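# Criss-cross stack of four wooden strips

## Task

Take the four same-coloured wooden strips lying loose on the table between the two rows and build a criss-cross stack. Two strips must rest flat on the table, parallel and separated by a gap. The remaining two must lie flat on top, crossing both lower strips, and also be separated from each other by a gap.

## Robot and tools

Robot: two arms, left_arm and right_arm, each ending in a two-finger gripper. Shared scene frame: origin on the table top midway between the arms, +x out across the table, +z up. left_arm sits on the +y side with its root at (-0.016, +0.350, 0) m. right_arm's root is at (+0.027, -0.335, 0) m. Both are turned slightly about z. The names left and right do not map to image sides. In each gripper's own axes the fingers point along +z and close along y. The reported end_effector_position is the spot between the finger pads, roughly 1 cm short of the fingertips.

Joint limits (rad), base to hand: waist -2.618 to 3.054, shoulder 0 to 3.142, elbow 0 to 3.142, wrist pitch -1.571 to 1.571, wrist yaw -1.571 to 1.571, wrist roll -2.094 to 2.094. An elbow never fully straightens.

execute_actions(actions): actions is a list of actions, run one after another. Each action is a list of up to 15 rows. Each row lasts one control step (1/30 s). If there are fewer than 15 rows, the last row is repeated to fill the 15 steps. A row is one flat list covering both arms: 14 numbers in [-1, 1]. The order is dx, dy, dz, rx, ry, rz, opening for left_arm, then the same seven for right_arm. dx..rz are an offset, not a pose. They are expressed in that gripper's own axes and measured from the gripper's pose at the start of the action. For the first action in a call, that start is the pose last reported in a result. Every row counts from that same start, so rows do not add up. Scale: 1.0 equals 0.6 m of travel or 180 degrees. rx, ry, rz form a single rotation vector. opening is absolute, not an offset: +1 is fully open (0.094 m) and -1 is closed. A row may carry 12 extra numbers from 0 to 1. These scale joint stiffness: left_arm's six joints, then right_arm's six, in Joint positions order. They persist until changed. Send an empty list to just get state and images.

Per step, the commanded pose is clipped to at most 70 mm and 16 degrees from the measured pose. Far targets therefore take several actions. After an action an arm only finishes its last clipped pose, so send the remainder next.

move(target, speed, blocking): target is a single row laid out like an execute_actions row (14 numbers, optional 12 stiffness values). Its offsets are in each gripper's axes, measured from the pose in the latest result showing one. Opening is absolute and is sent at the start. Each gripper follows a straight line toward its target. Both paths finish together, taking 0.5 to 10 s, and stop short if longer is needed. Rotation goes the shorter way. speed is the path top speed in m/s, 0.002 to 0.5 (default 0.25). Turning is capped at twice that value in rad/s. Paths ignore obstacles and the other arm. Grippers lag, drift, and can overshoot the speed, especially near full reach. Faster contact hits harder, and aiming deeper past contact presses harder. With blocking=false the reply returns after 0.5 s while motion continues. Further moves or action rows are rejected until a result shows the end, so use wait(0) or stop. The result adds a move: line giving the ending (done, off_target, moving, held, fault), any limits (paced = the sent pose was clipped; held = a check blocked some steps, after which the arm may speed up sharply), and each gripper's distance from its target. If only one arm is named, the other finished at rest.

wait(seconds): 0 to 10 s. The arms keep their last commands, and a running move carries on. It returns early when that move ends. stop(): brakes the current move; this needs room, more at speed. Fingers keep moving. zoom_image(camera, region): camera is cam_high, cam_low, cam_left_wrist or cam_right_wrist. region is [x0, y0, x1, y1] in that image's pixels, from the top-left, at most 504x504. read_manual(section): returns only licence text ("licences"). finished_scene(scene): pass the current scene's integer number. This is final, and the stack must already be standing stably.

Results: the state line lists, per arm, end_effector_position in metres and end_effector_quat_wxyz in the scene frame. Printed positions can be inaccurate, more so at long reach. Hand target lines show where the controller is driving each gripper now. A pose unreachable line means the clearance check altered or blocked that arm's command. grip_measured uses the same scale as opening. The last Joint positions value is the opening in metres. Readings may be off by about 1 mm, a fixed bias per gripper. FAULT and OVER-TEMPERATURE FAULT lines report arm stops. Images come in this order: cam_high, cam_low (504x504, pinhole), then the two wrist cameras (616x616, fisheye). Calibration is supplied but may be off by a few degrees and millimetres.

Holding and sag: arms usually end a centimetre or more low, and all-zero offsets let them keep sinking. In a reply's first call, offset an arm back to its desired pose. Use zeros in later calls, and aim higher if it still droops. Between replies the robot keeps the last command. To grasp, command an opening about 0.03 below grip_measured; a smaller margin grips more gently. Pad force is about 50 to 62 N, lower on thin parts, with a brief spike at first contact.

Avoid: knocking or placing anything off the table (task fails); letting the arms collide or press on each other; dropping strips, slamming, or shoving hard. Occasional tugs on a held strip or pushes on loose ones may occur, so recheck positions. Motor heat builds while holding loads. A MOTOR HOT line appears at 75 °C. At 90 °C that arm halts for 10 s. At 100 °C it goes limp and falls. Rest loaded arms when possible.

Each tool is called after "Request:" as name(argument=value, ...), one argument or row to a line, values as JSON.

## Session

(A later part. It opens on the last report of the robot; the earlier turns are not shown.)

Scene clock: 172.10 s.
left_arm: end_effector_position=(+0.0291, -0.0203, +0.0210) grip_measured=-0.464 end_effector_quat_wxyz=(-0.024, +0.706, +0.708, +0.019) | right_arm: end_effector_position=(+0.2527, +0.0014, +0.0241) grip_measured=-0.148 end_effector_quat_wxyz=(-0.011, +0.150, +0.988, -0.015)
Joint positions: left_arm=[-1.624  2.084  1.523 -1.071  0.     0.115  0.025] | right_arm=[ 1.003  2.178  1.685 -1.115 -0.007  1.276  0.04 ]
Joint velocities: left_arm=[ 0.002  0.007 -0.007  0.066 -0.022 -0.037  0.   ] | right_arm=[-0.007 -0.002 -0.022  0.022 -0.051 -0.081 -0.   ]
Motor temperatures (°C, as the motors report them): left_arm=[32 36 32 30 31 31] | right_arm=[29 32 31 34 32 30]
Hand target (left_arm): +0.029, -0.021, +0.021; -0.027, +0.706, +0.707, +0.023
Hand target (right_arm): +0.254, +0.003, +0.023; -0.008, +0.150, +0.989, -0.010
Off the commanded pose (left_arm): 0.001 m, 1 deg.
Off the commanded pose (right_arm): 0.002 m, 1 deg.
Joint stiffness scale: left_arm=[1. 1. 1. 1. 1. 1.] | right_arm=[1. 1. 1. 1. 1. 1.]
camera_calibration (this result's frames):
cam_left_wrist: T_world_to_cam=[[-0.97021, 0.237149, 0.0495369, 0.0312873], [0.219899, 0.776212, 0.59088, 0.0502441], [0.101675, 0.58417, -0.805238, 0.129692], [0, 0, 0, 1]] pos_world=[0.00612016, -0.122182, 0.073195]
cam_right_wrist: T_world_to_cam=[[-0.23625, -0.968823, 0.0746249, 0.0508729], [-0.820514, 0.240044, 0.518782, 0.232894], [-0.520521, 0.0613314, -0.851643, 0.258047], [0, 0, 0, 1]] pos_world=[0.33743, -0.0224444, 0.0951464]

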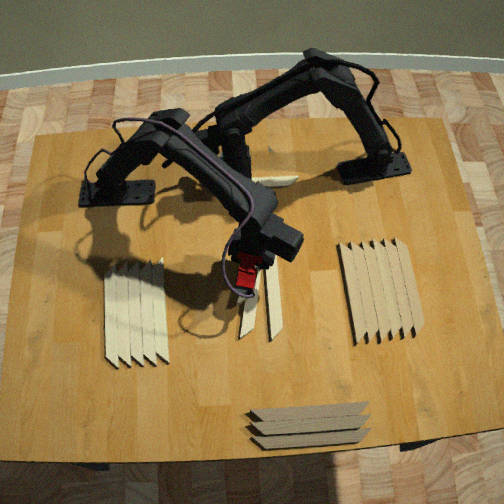

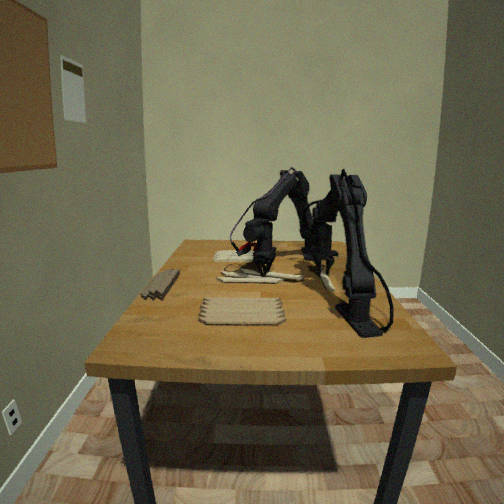

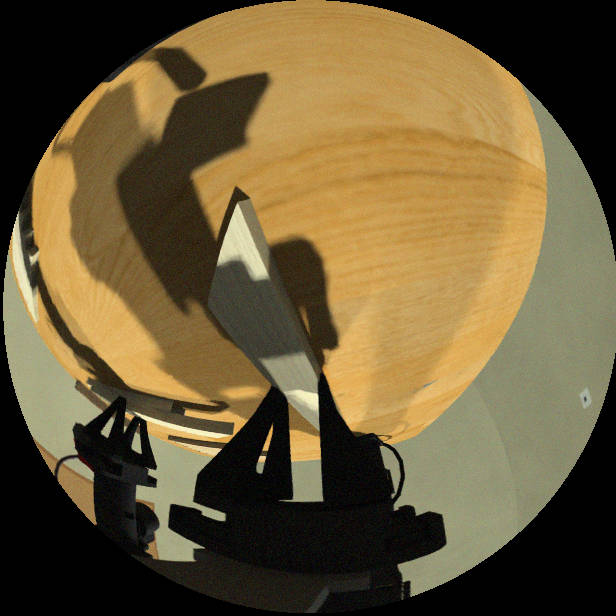

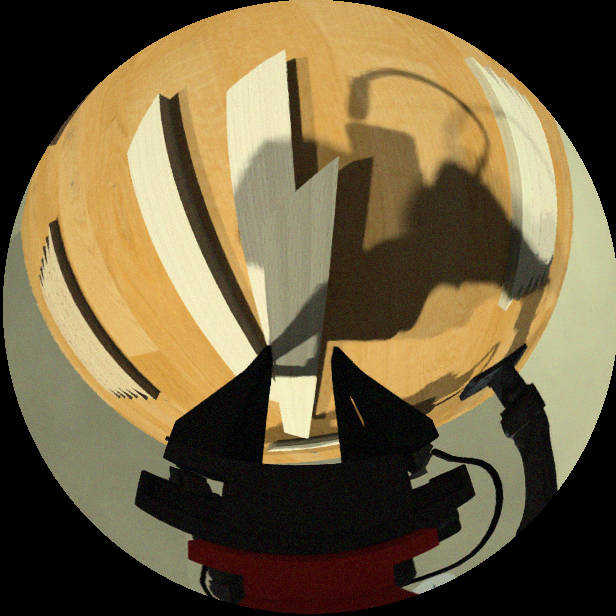

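Request:
execute_actions(
  actions=[
    [[0,0,0,0,0,0,-0.46,0,0,0,0,0,0,-0.2],[0,0,0,0,0,0,-0.43,0,0,0,0,0,0,-0.24],[0,0,0,0,0,0,-0.4,0,0,0,0,0,0,-0.28],[0,0,0,0,0,0,-0.36,0,0,0,0,0,0,-0.32],[0,0,0,0,0,0,-0.32,0,0,0,0,0,0,-0.35],[0,0,0,0,0,0,-0.28,0,0,0,0,0,0,-0.38],[0,0,0,0,0,0,-0.24,0,0,0,0,0,0,-0.41],[0,0,0,0,0,0,-0.2,0,0,0,0,0,0,-0.44],[0,0,0,0,0,0,-0.17,0,0,0,0,0,0,-0.47],[0,0,0,0,0,0,-0.15,0,0,0,0,0,0,-0.5]],
  ],
)

Scene clock: 180.07 s.
left_arm: end_effector_position=(+0.0291, -0.0203, +0.0210) grip_measured=-0.153 end_effector_quat_wxyz=(-0.024, +0.706, +0.708, +0.019) | right_arm: end_effector_position=(+0.2530, +0.0023, +0.0241) grip_measured=-0.450 end_effector_quat_wxyz=(-0.011, +0.150, +0.989, -0.013)
Joint positions: left_arm=[-1.624  2.084  1.523 -1.071  0.     0.115  0.04 ] | right_arm=[ 1.003  2.178  1.685 -1.111 -0.008  1.276  0.026]
Joint velocities: left_arm=[-0.002  0.017 -0.027 -0.007 -0.095 -0.007  0.   ] | right_arm=[-0.007  0.002 -0.002 -0.022  0.022 -0.022  0.002]
Motor temperatures (°C, as the motors report them): left_arm=[32 36 33 30 31 31] | right_arm=[29 32 30 34 32 30]
Hand target (left_arm): +0.029, -0.020, +0.021; -0.024, +0.706, +0.708, +0.019
Hand target (right_arm): +0.253, +0.001, +0.024; -0.011, +0.150, +0.988, -0.016
Off the commanded pose (left_arm): 0.000 m, 0 deg.
Off the commanded pose (right_arm): 0.001 m, 0 deg.
Joint stiffness scale: left_arm=[1. 1. 1. 1. 1. 1.] | right_arm=[1. 1. 1. 1. 1. 1.]
camera_calibration (this result's frames):
cam_left_wrist: T_world_to_cam=[[-0.97021, 0.237149, 0.0495369, 0.0312873], [0.219899, 0.776212, 0.59088, 0.0502441], [0.101675, 0.58417, -0.805238, 0.129692], [0, 0, 0, 1]] pos_world=[0.00612016, -0.122182, 0.073195]
cam_right_wrist: T_world_to_cam=[[-0.236366, -0.969101, 0.0705286, 0.0519845], [-0.820958, 0.238007, 0.519018, 0.233049], [-0.519767, 0.0647775, -0.851848, 0.257928], [0, 0, 0, 1]] pos_world=[0.337674, -0.0217969, 0.0950925]

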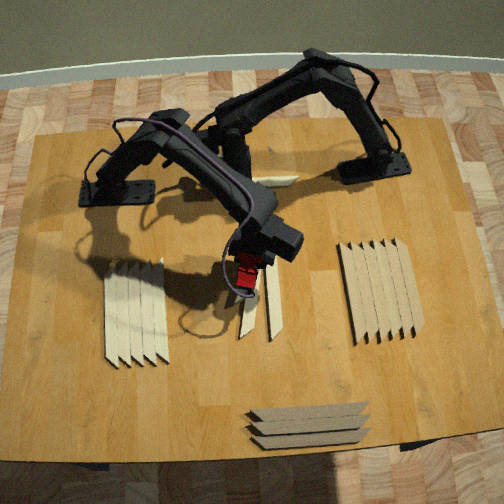

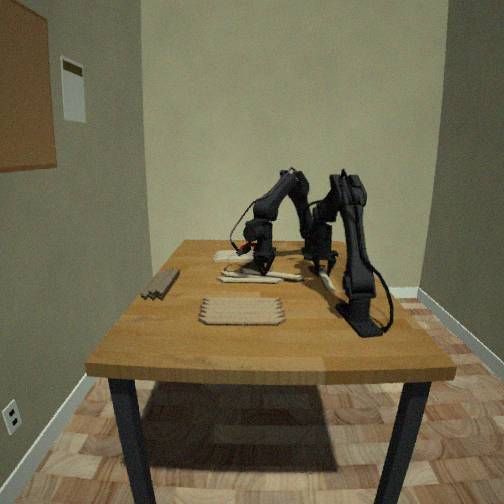

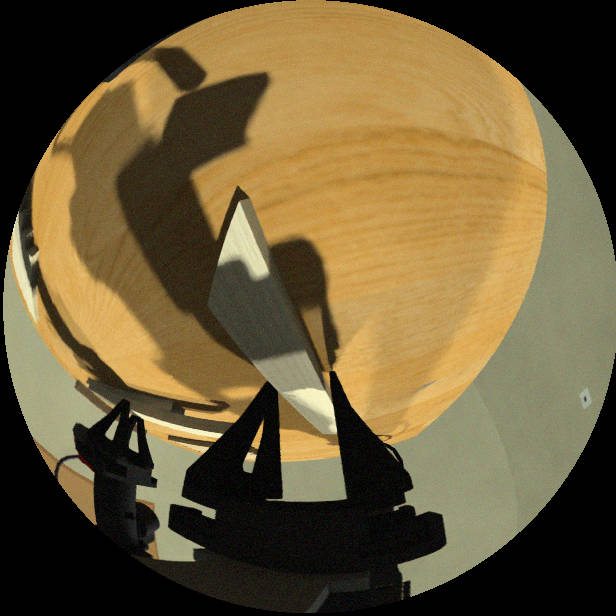

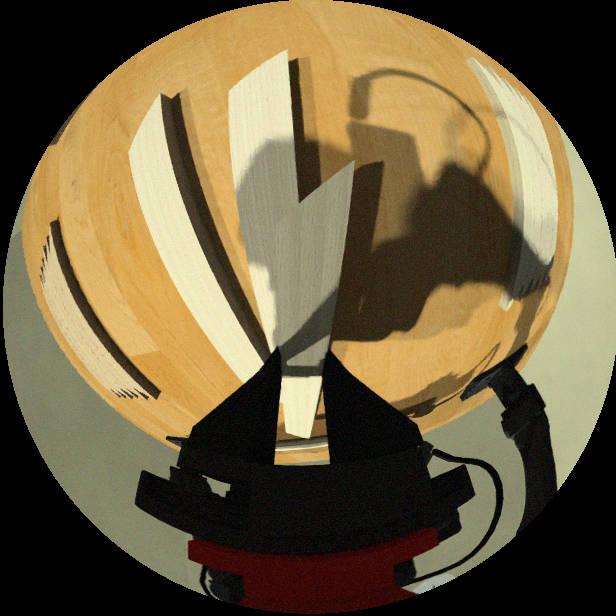

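Request:
move(
  target=[0.0544,0,-0.075,0,0,0,-0.15, 0,0,-0.1,0,0,0,-0.485],
  speed=0.15,
)

Scene clock: 188.03 s.
left_arm: end_effector_position=(+0.0283, +0.0027, +0.0668) grip_measured=-0.153 end_effector_quat_wxyz=(-0.021, +0.707, +0.707, +0.016) | right_arm: end_effector_position=(+0.2521, +0.0013, +0.0698) grip_measured=-0.450 end_effector_quat_wxyz=(-0.017, +0.150, +0.988, -0.024)
Joint positions: left_arm=[-1.618  1.945  1.508 -1.187  0.     0.122  0.04 ] | right_arm=[ 1.003  2.165  1.847 -1.31  -0.009  1.276  0.026]
Joint velocities: left_arm=[ 0.002  0.007  0.007  0.037 -0.022 -0.022 -0.001] | right_arm=[-0.002  0.017 -0.017 -0.022  0.022 -0.037  0.   ]
Motor temperatures (°C, as the motors report them): left_arm=[32 36 32 30 31 31] | right_arm=[29 32 30 34 32 30]
Hand target (left_arm): +0.030, +0.009, +0.068; -0.024, +0.706, +0.708, +0.019
Hand target (right_arm): +0.254, +0.003, +0.084; -0.011, +0.150, +0.989, -0.013
Off the commanded pose (left_arm): 0.007 m, 1 deg.
Off the commanded pose (right_arm): 0.015 m, 1 deg.
Joint stiffness scale: left_arm=[1. 1. 1. 1. 1. 1.] | right_arm=[1. 1. 1. 1. 1. 1.]
move: off_target (right_arm)
camera_calibration (this result's frames):
cam_left_wrist: T_world_to_cam=[[-0.969789, 0.23941, 0.0468311, 0.0229009], [0.221001, 0.780943, 0.584197, 0.0058445], [0.10329, 0.576897, -0.81026, 0.15354], [0, 0, 0, 1]] pos_world=[0.00505817, -0.0986239, 0.119921]
cam_right_wrist: T_world_to_cam=[[-0.235267, -0.967534, 0.0923453, 0.0457424], [-0.813681, 0.248035, 0.525739, 0.206566], [-0.531575, 0.0485493, -0.845619, 0.298999], [0, 0, 0, 1]] pos_world=[0.337781, -0.0214943, 0.140016]

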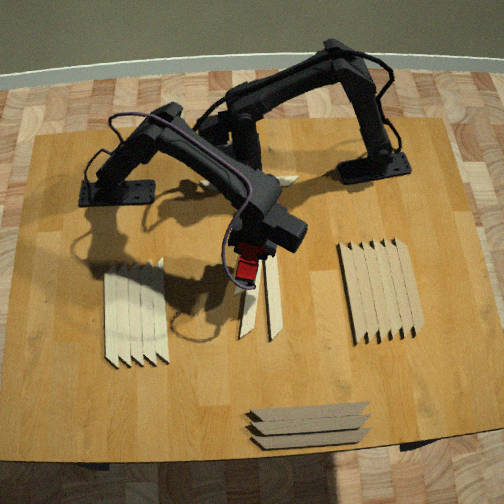

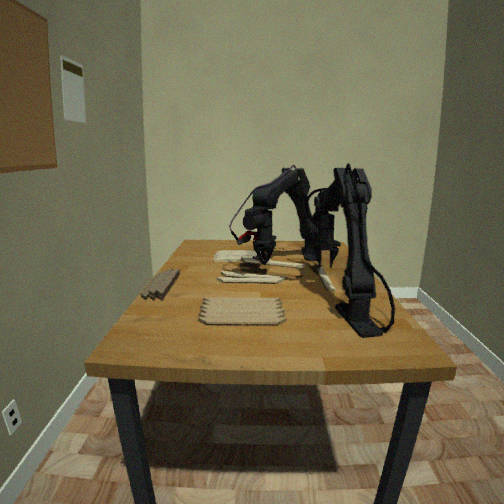

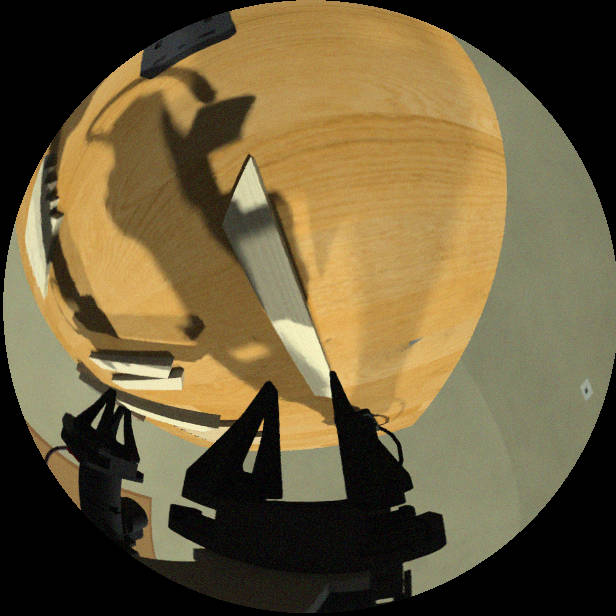

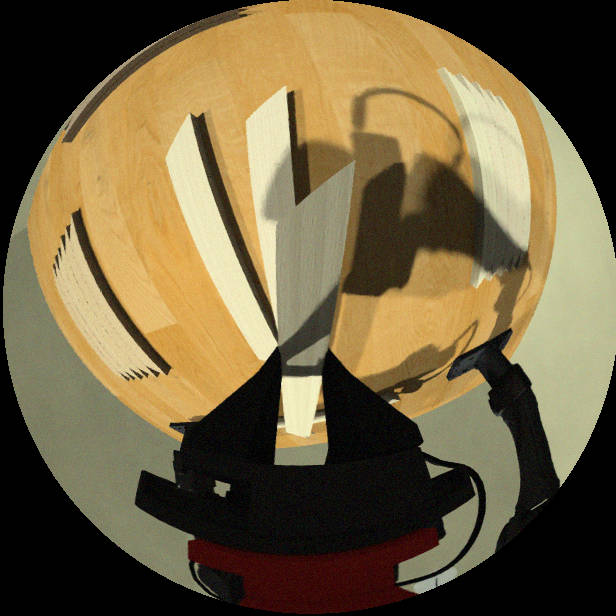

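Request:
move(
  target=[0.4155,0.169,-0.0517,0.011,-0.015,-0.4888,-0.15, 0.0395,-0.2252,-0.0208,0.0016,0,-0.3737,-0.485],
  speed=0.4,
)

Scene clock: 203.33 s.
left_arm: end_effector_position=(+0.1364, +0.2463, +0.1107) grip_measured=-0.153 end_effector_quat_wxyz=(+0.001, +0.023, +1.000, +0.007) | right_arm: end_effector_position=(+0.1845, -0.1190, +0.0848) grip_measured=-0.450 end_effector_quat_wxyz=(-0.043, -0.423, +0.905, -0.019)
Joint positions: left_arm=[-0.788  1.238  0.962 -1.301 -0.012 -0.572  0.04 ] | right_arm=[ 0.961  1.661  1.224 -1.228 -0.007  0.058  0.026]
Joint velocities: left_arm=[-0.007 -0.007 -0.012 -0.095 -0.007  0.007  0.   ] | right_arm=[-0.002  0.007 -0.017  0.007 -0.007 -0.022 -0.   ]
Motor temperatures (°C, as the motors report them): left_arm=[32 36 32 30 31 31] | right_arm=[29 33 31 33 32 30]
Hand target (left_arm): +0.133, +0.251, +0.111; +0.003, +0.017, +1.000, +0.008
Hand target (right_arm): +0.189, -0.119, +0.089; -0.028, -0.422, +0.906, -0.013
Off the commanded pose (left_arm): 0.008 m, 1 deg.
Off the commanded pose (right_arm): 0.008 m, 2 deg.
Joint stiffness scale: left_arm=[1. 1. 1. 1. 1. 1.] | right_arm=[1. 1. 1. 1. 1. 1.]
move: done
camera_calibration (this result's frames):
cam_left_wrist: T_world_to_cam=[[-0.286207, -0.958063, 0.0141847, 0.272744], [-0.800708, 0.247278, 0.545637, 0.0412104], [-0.526263, 0.144807, -0.837901, 0.232761], [0, 0, 0, 1]] pos_world=[0.233552, 0.21741, 0.168676]
cam_right_wrist: T_world_to_cam=[[0.806141, -0.590709, 0.0346282, -0.230341], [-0.496664, -0.643665, 0.582255, 0.00408833], [-0.321654, -0.486578, -0.812269, 0.176409], [0, 0, 0, 1]] pos_world=[0.244461, -0.0475963, 0.148888]

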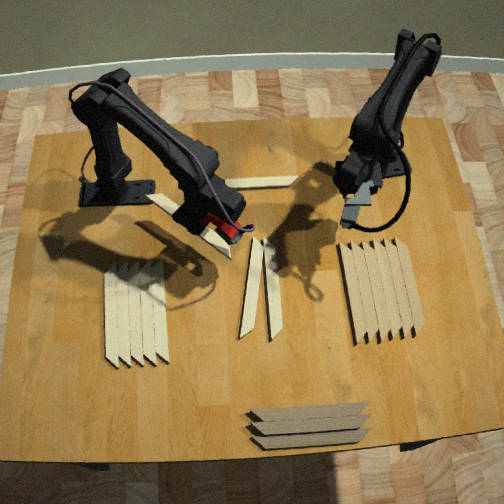

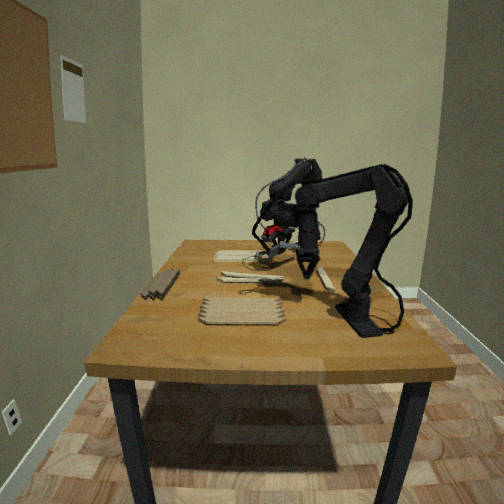

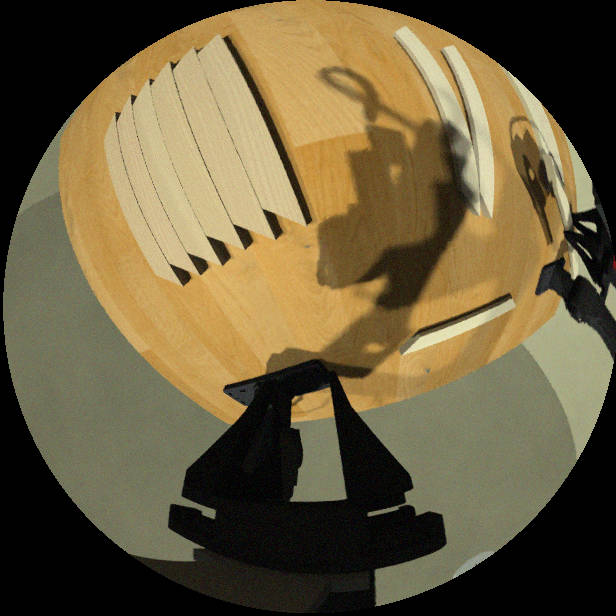

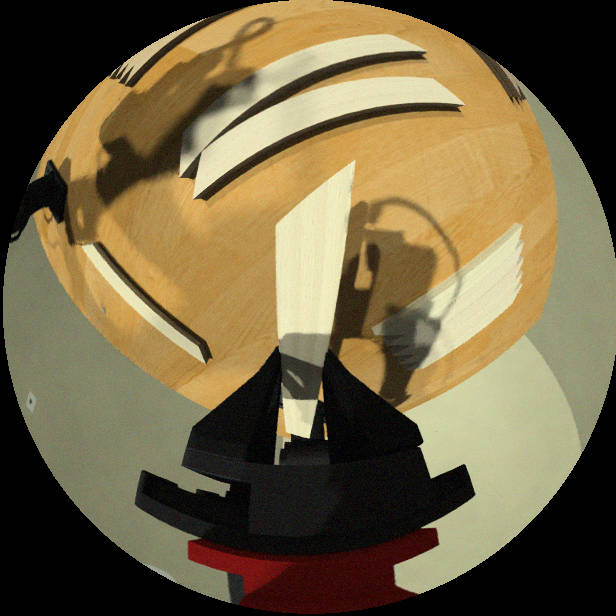

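Request:
zoom_image(
  camera="cam_right_wrist",
  region=[60, 130, 300, 380],
)

Region (60, 130, 300, 380) of cam_right_wrist's 616x616 image, scaled by 2.016, with more detail than that image has; it fills the left 484 columns of this view, and the rest is white.

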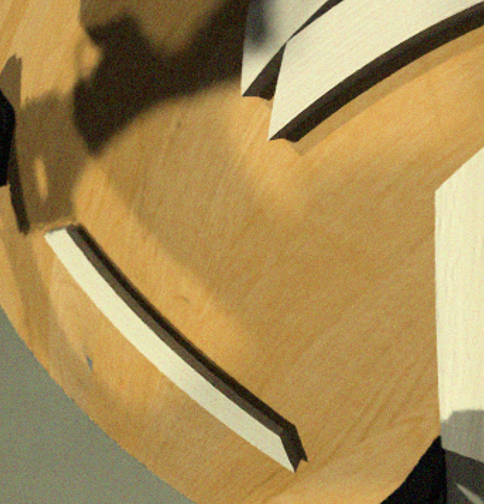

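Request:
move(
  target=[-0.329,-0.1293,0.0332,0.0045,0.0006,-0.009,-0.15, -0.0848,0.2277,0.0591,0.0186,-0.0098,-0.2321,-0.485],
  speed=0.3,
)

Scene clock: 220.87 s.
left_arm: end_effector_position=(+0.3236, +0.1592, +0.0847) grip_measured=-0.153 end_effector_quat_wxyz=(-0.003, +0.009, +1.000, +0.005) | right_arm: end_effector_position=(+0.1099, -0.0070, +0.0386) grip_measured=-0.450 end_effector_quat_wxyz=(+0.039, +0.714, -0.698, +0.035)
Joint positions: left_arm=[-0.689  2.045  1.724 -1.26  -0.006 -0.5    0.04 ] | right_arm=[ 1.36   1.975  1.43  -1.129  0.021 -0.262  0.026]
Joint velocities: left_arm=[ 0.007 -0.012 -0.012 -0.066  0.051  0.007  0.001] | right_arm=[ 0.002 -0.017  0.002  0.037 -0.007 -0.037 -0.002]
Motor temperatures (°C, as the motors report them): left_arm=[32 34 32 29 31 31] | right_arm=[29 32 30 33 32 30]
Hand target (left_arm): +0.329, +0.158, +0.088; -0.000, +0.009, +1.000, +0.001
Hand target (right_arm): +0.113, +0.005, +0.045; +0.020, +0.719, -0.695, +0.027
Off the commanded pose (left_arm): 0.008 m, 1 deg.
Off the commanded pose (right_arm): 0.014 m, 3 deg.
Joint stiffness scale: left_arm=[1. 1. 1. 1. 1. 1.] | right_arm=[1. 1. 1. 1. 1. 1.]
move: off_target (right_arm)
camera_calibration (this result's frames):
cam_left_wrist: T_world_to_cam=[[-0.260362, -0.965323, 0.0190467, 0.235558], [-0.803319, 0.227527, 0.550372, 0.23038], [-0.535621, 0.127996, -0.834702, 0.327508], [0, 0, 0, 1]] pos_world=[0.421819, 0.133052, 0.14209]
cam_right_wrist: T_world_to_cam=[[0.99575, 0.0876324, 0.0283343, -0.118223], [0.0540416, -0.805063, 0.590722, 0.0039984], [0.0745774, -0.586681, -0.806377, 0.124908], [0, 0, 0, 1]] pos_world=[0.108189, 0.0868602, 0.101711]

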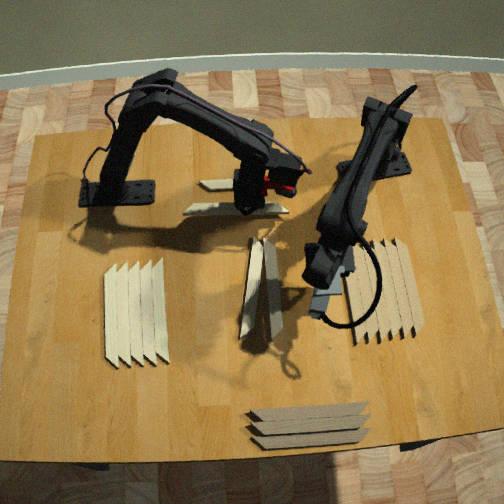

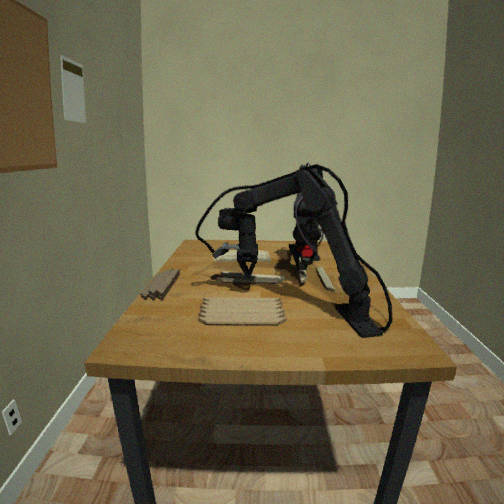

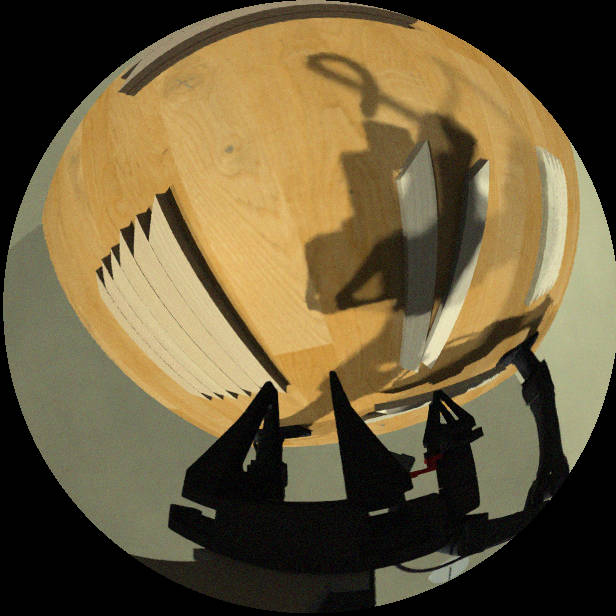

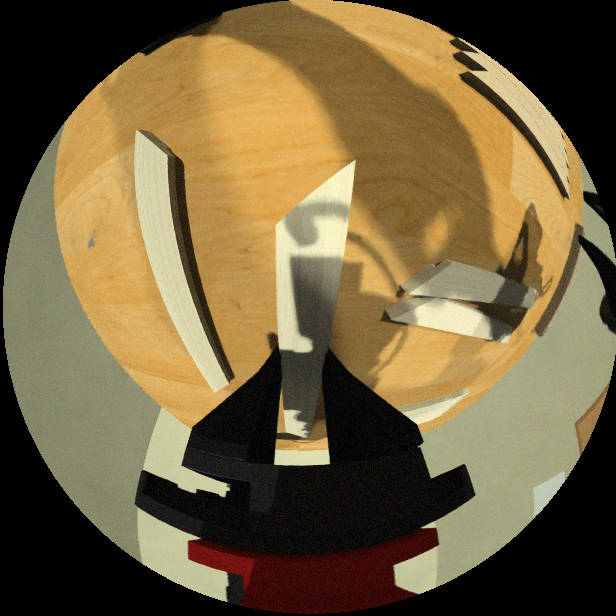

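Request:
move(
  target=[0,0,-0.003,0,0,0,-0.15, -0.0045,0,0.0425,0,-0.011,0,-0.485],
  speed=0.07,
)

Scene clock: 226.47 s.
left_arm: end_effector_position=(+0.3232, +0.1594, +0.0847) grip_measured=-0.153 end_effector_quat_wxyz=(-0.004, +0.010, +1.000, +0.006) | right_arm: end_effector_position=(+0.1097, -0.0076, +0.0169) grip_measured=-0.450 end_effector_quat_wxyz=(+0.027, +0.715, -0.698, +0.028)
Joint positions: left_arm=[-0.689  2.045  1.724 -1.261 -0.006 -0.499  0.04 ] | right_arm=[ 1.36   1.975  1.341 -1.012  0.021 -0.263  0.026]
Joint velocities: left_arm=[ 0.007 -0.002 -0.002  0.066 -0.007  0.022  0.   ] | right_arm=[ 0.012 -0.002 -0.002 -0.022 -0.007 -0.007 -0.001]
Motor temperatures (°C, as the motors report them): left_arm=[32 35 33 29 31 31] | right_arm=[29 32 31 33 32 30]
Hand target (left_arm): +0.324, +0.159, +0.086; -0.003, +0.010, +1.000, +0.005
Hand target (right_arm): +0.110, -0.007, +0.013; +0.027, +0.715, -0.698, +0.023
Off the commanded pose (left_arm): 0.002 m, 0 deg.
Off the commanded pose (right_arm): 0.004 m, 1 deg.
Joint stiffness scale: left_arm=[1. 1. 1. 1. 1. 1.] | right_arm=[1. 1. 1. 1. 1. 1.]
move: done
camera_calibration (this result's frames):
cam_left_wrist: T_world_to_cam=[[-0.260699, -0.965242, 0.0185688, 0.235814], [-0.802317, 0.227313, 0.55192, 0.229572], [-0.536957, 0.128987, -0.83369, 0.327449], [0, 0, 0, 1]] pos_world=[0.421492, 0.133196, 0.141907]
cam_right_wrist: T_world_to_cam=[[0.995398, 0.0882318, 0.0374016, -0.117531], [0.0514214, -0.821094, 0.568472, 0.0169098], [0.0808676, -0.563933, -0.821852, 0.106832], [0, 0, 0, 1]] pos_world=[0.107481, 0.0845003, 0.0825828]

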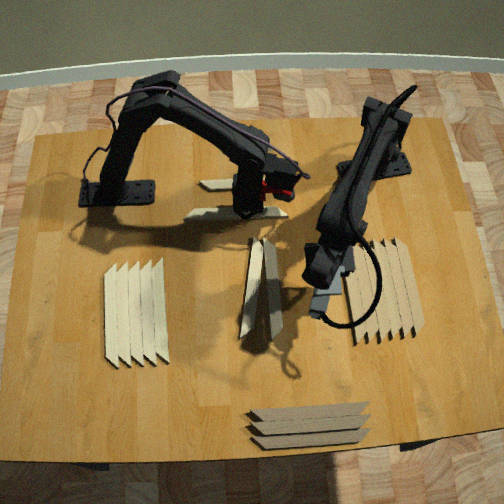

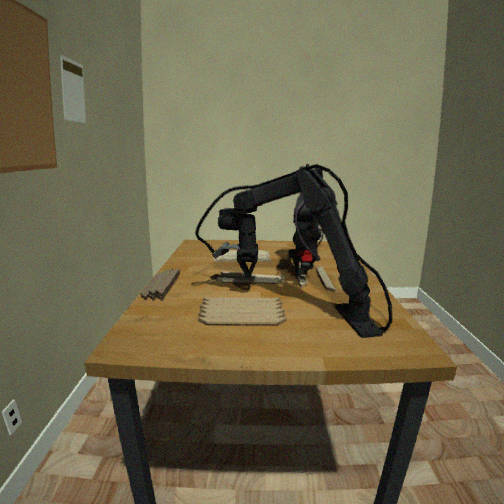

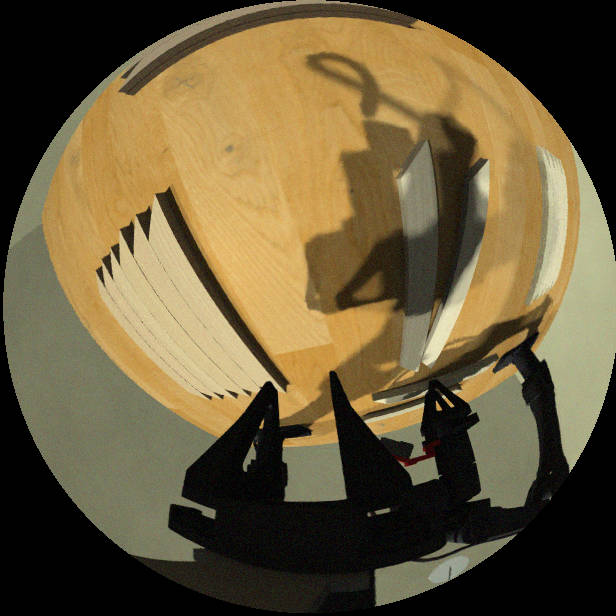

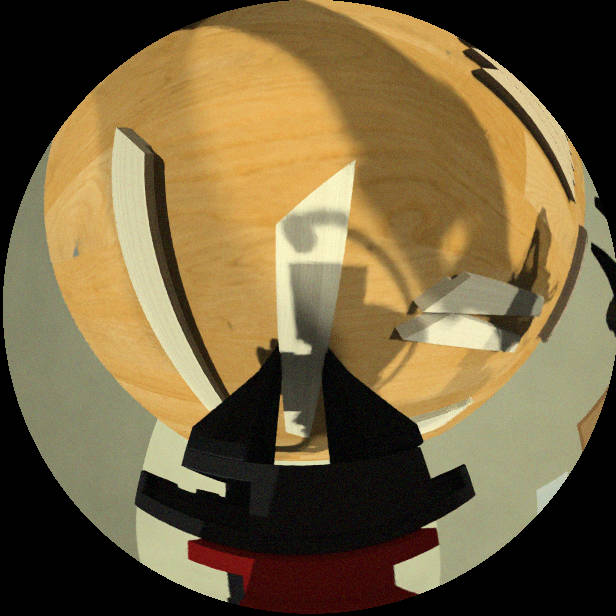

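Request:
execute_actions(
  actions=[
    [[0,0,0,0,0,0,-0.15,0,0,0.009,0,0,0,-0.485],[0,0,0,0,0,0,-0.15,0,0,0.018,0,0,0,-0.485],[0,0,0,0,0,0,-0.15,0,0,0.022,0,0,0,-0.485],[0,0,0,0,0,0,-0.15,0,0,0.022,0,0,0,-0.485],[0,0,0,0,0,0,-0.15,0,0,0.015,0,0,0,-0.485],[0,0,0,0,0,0,-0.15,0,0,0.010,0,0,0,-0.485]],
  ],
)

Scene clock: 228.70 s.
left_arm: end_effector_position=(+0.3232, +0.1594, +0.0847) grip_measured=-0.153 end_effector_quat_wxyz=(-0.004, +0.010, +1.000, +0.006) | right_arm: end_effector_position=(+0.1096, -0.0083, +0.0113) grip_measured=-0.450 end_effector_quat_wxyz=(+0.028, +0.715, -0.698, +0.028)
Joint positions: left_arm=[-0.689  2.045  1.724 -1.261 -0.006 -0.499  0.04 ] | right_arm=[ 1.36   1.982  1.327 -0.993  0.021 -0.263  0.026]
Joint velocities: left_arm=[-0.012 -0.007 -0.007 -0.066  0.066 -0.066 -0.   ] | right_arm=[ 0.007 -0.007 -0.002  0.051 -0.022 -0.037 -0.002]
Motor temperatures (°C, as the motors report them): left_arm=[32 35 33 29 31 31] | right_arm=[29 32 31 33 32 30]
Hand target (left_arm): +0.323, +0.159, +0.085; -0.004, +0.010, +1.000, +0.006
Hand target (right_arm): +0.110, -0.008, +0.011; +0.027, +0.715, -0.698, +0.028
Off the commanded pose (left_arm): 0.000 m, 0 deg.
Off the commanded pose (right_arm): 0.000 m, 0 deg.
Joint stiffness scale: left_arm=[1. 1. 1. 1. 1. 1.] | right_arm=[1. 1. 1. 1. 1. 1.]
camera_calibration (this result's frames):
cam_left_wrist: T_world_to_cam=[[-0.260699, -0.965242, 0.0185688, 0.235814], [-0.802317, 0.227313, 0.55192, 0.229572], [-0.536957, 0.128987, -0.83369, 0.327449], [0, 0, 0, 1]] pos_world=[0.421492, 0.133196, 0.141907]
cam_right_wrist: T_world_to_cam=[[0.995414, 0.0883005, 0.0367874, -0.117088], [0.0516792, -0.820039, 0.56997, 0.0195194], [0.0804957, -0.565455, -0.820842, 0.10185], [0, 0, 0, 1]] pos_world=[0.107343, 0.0839374, 0.0767849]

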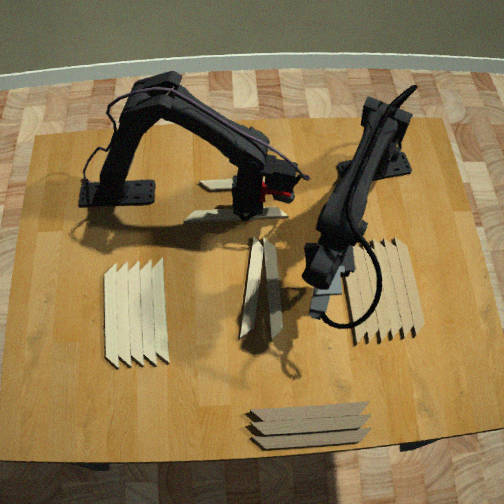

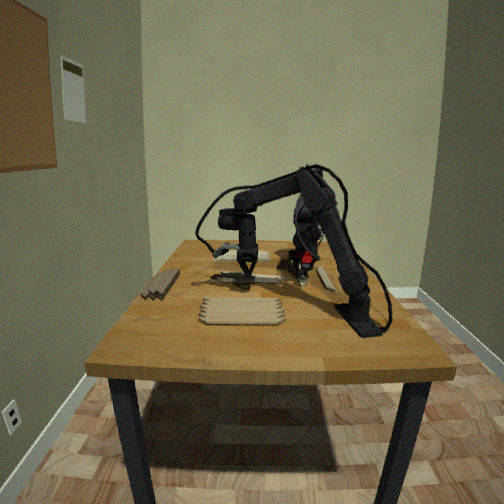

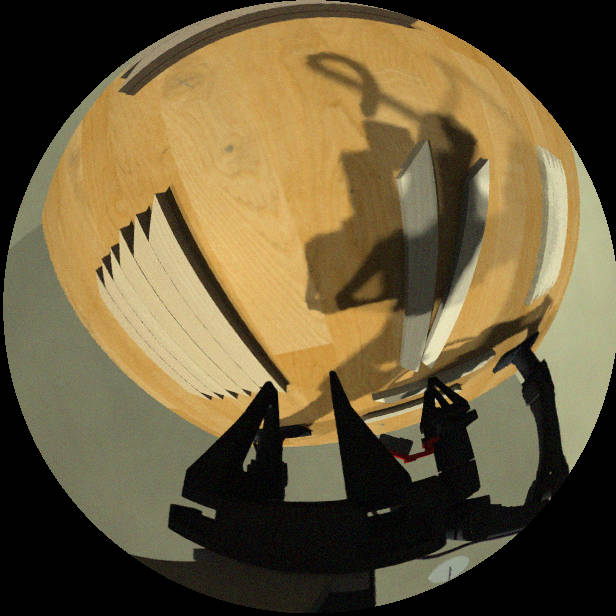

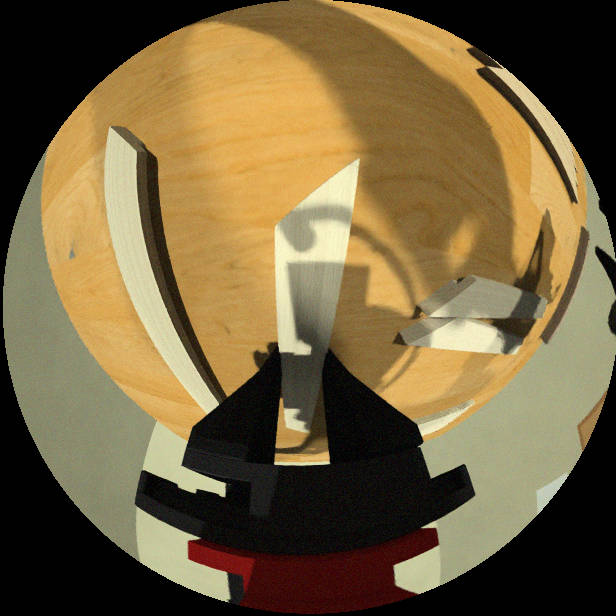

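Request:
execute_actions(
  actions=[
    [[0,0,0,0,0,0,-0.15,0,0,0,0,0,0,-0.44],[0,0,0,0,0,0,-0.15,0,0,0,0,0,0,-0.41],[0,0,0,0,0,0,-0.15,0,0,0,0,0,0,-0.37],[0,0,0,0,0,0,-0.15,0,0,0,0,0,0,-0.32],[0,0,0,0,0,0,-0.15,0,0,0,0,0,0,-0.27],[0,0,0,0,0,0,-0.15,0,0,0,0,0,0,-0.22],[0,0,0,0,0,0,-0.15,0,0,0,0,0,0,-0.18],[0,0,0,0,0,0,-0.15,0,0,0,0,0,0,-0.15]],
  ],
)

Request:
move(
  target=[-0.007,-0.1878,0.039,0.0038,-0.0025,0,-0.15, 0.1237,0.0025,-0.09,0,0,0,-0.15],
  speed=0.2,
)

Scene clock: 234.40 s.
left_arm: end_effector_position=(+0.3232, +0.1594, +0.0847) grip_measured=-0.153 end_effector_quat_wxyz=(-0.004, +0.010, +1.000, +0.006) | right_arm: end_effector_position=(+0.1096, -0.0083, +0.0113) grip_measured=-0.152 end_effector_quat_wxyz=(+0.028, +0.715, -0.698, +0.028)
Joint positions: left_arm=[-0.689  2.045  1.724 -1.261 -0.006 -0.499  0.04 ] | right_arm=[ 1.36   1.982  1.327 -0.993  0.021 -0.263  0.04 ]
Joint velocities: left_arm=[-0.012  0.012  0.002 -0.051 -0.007 -0.007  0.001] | right_arm=[-0.017  0.002  0.022  0.051 -0.051  0.066 -0.001]
Motor temperatures (°C, as the motors report them): left_arm=[32 36 33 29 31 31] | right_arm=[29 32 31 33 32 30]
Hand target (left_arm): +0.323, +0.159, +0.085; -0.004, +0.010, +1.000, +0.006
Hand target (right_arm): +0.110, -0.008, +0.011; +0.028, +0.715, -0.698, +0.028
Off the commanded pose (left_arm): 0.000 m, 0 deg.
Off the commanded pose (right_arm): 0.000 m, 0 deg.
Joint stiffness scale: left_arm=[1. 1. 1. 1. 1. 1.] | right_arm=[1. 1. 1. 1. 1. 1.]
camera_calibration (this result's frames):
cam_left_wrist: T_world_to_cam=[[-0.260699, -0.965242, 0.0185688, 0.235814], [-0.802317, 0.227313, 0.55192, 0.229572], [-0.536957, 0.128987, -0.83369, 0.327449], [0, 0, 0, 1]] pos_world=[0.421492, 0.133196, 0.141907]
cam_right_wrist: T_world_to_cam=[[0.995414, 0.0883005, 0.0367874, -0.117088], [0.0516792, -0.820039, 0.56997, 0.0195194], [0.0804957, -0.565455, -0.820842, 0.10185], [0, 0, 0, 1]] pos_world=[0.107343, 0.0839374, 0.0767849]

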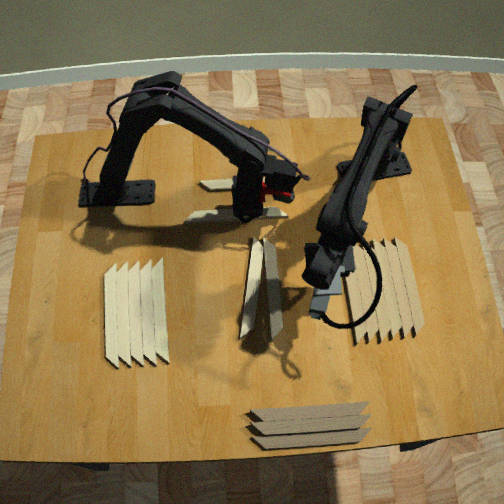

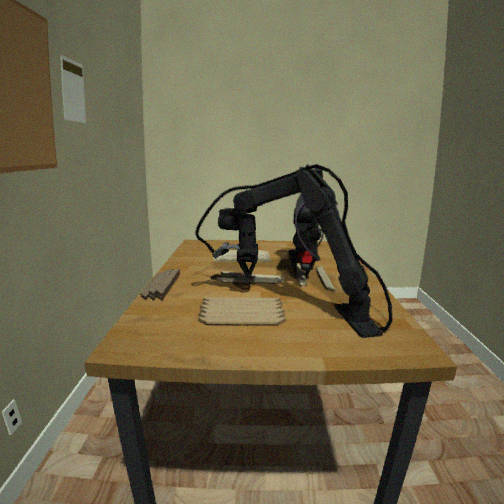

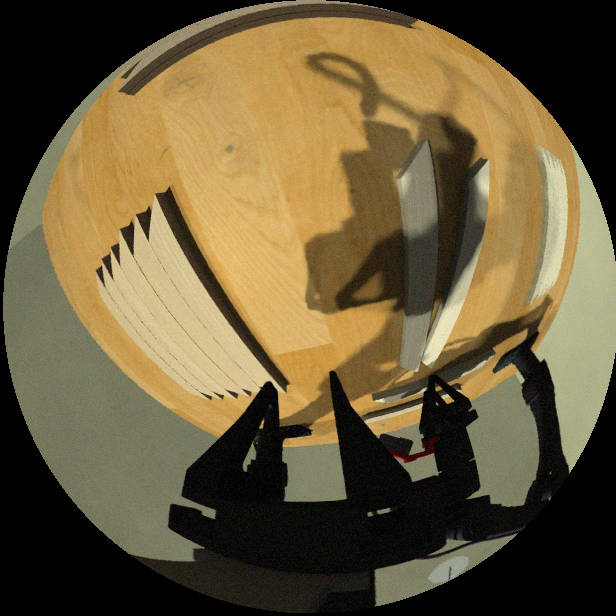

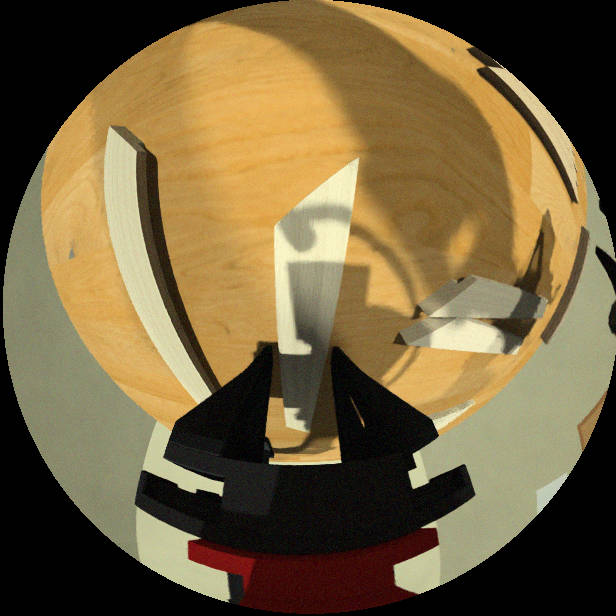

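Scene clock: 235.57 s.
left_arm: end_effector_position=(+0.3199, +0.0476, +0.0595) grip_measured=-0.153 end_effector_quat_wxyz=(-0.001, +0.014, +1.000, -0.002) | right_arm: end_effector_position=(+0.1077, -0.0710, +0.0684) grip_measured=-0.152 end_effector_quat_wxyz=(+0.025, +0.716, -0.697, +0.025)
Joint positions: left_arm=[-0.905  2.32   2.064 -1.314  0.004 -0.707  0.04 ] | right_arm=[ 1.312  1.682  1.182 -1.137  0.021 -0.313  0.04 ]
Joint velocities: left_arm=[ 0.012  0.007 -0.002 -0.022 -0.007  0.022 -0.   ] | right_arm=[ 0.007 -0.002 -0.007  0.022  0.051  0.007 -0.001]
Motor temperatures (°C, as the motors report them): left_arm=[32 36 33 29 31 31] | right_arm=[29 32 31 33 32 30]
Hand target (left_arm): +0.324, +0.046, +0.061; +0.001, +0.009, +1.000, -0.003
Hand target (right_arm): +0.109, -0.079, +0.070; +0.028, +0.715, -0.698, +0.028
Off the commanded pose (left_arm): 0.005 m, 1 deg.
Off the commanded pose (right_arm): 0.008 m, 1 deg.
Joint stiffness scale: left_arm=[1. 1. 1. 1. 1. 1.] | right_arm=[1. 1. 1. 1. 1. 1.]
move: done
camera_calibration (this result's frames):
cam_left_wrist: T_world_to_cam=[[-0.26959, -0.962474, 0.0310646, 0.129424], [-0.802882, 0.242465, 0.544602, 0.266164], [-0.531697, 0.121878, -0.838119, 0.318081], [0, 0, 0, 1]] pos_world=[0.417713, 0.0212642, 0.117616]
cam_right_wrist: T_world_to_cam=[[0.99526, 0.0900793, 0.0366604, -0.111631], [0.0540227, -0.825517, 0.561786, -0.0644011], [0.0808691, -0.557142, -0.82647, 0.11432], [0, 0, 0, 1]] pos_world=[0.105336, 0.0205843, 0.134755]

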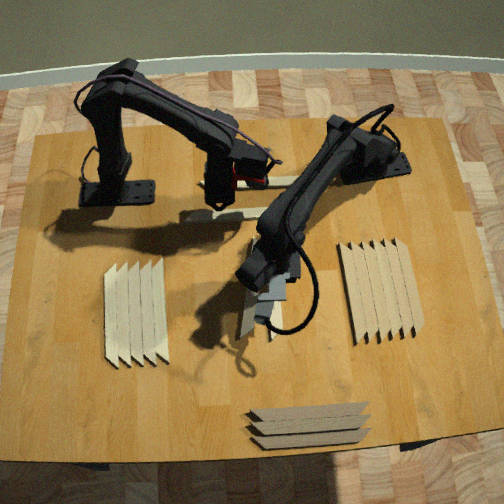

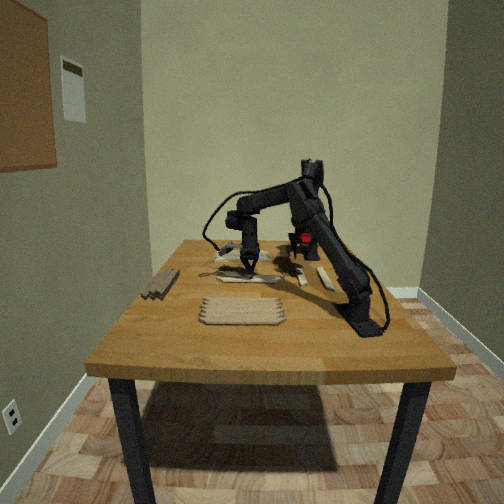

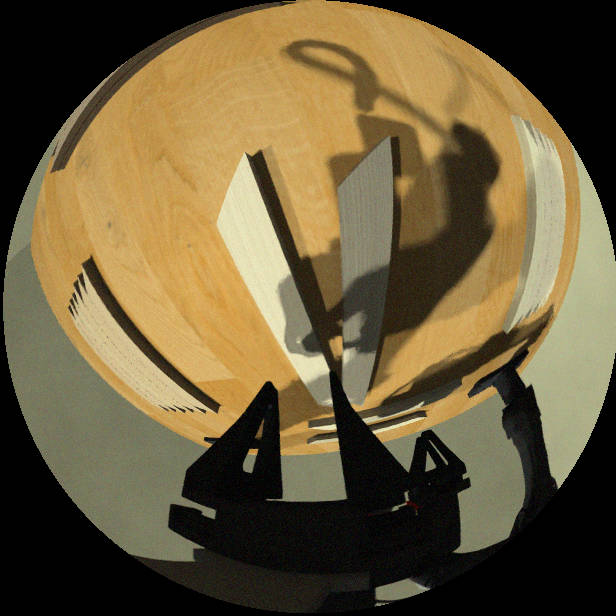

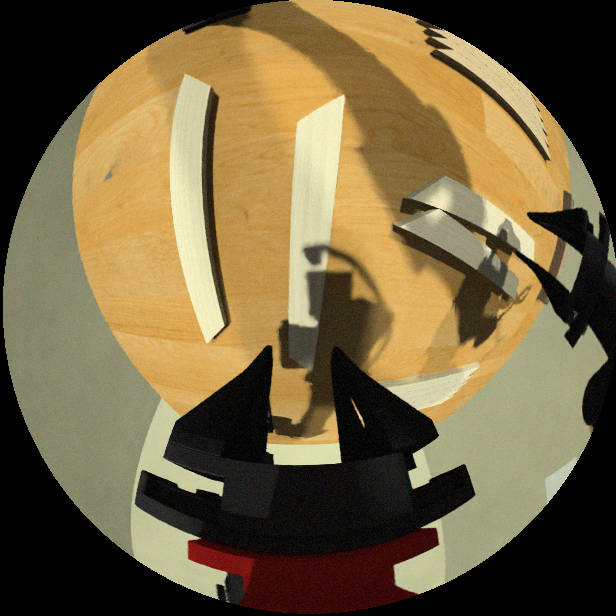

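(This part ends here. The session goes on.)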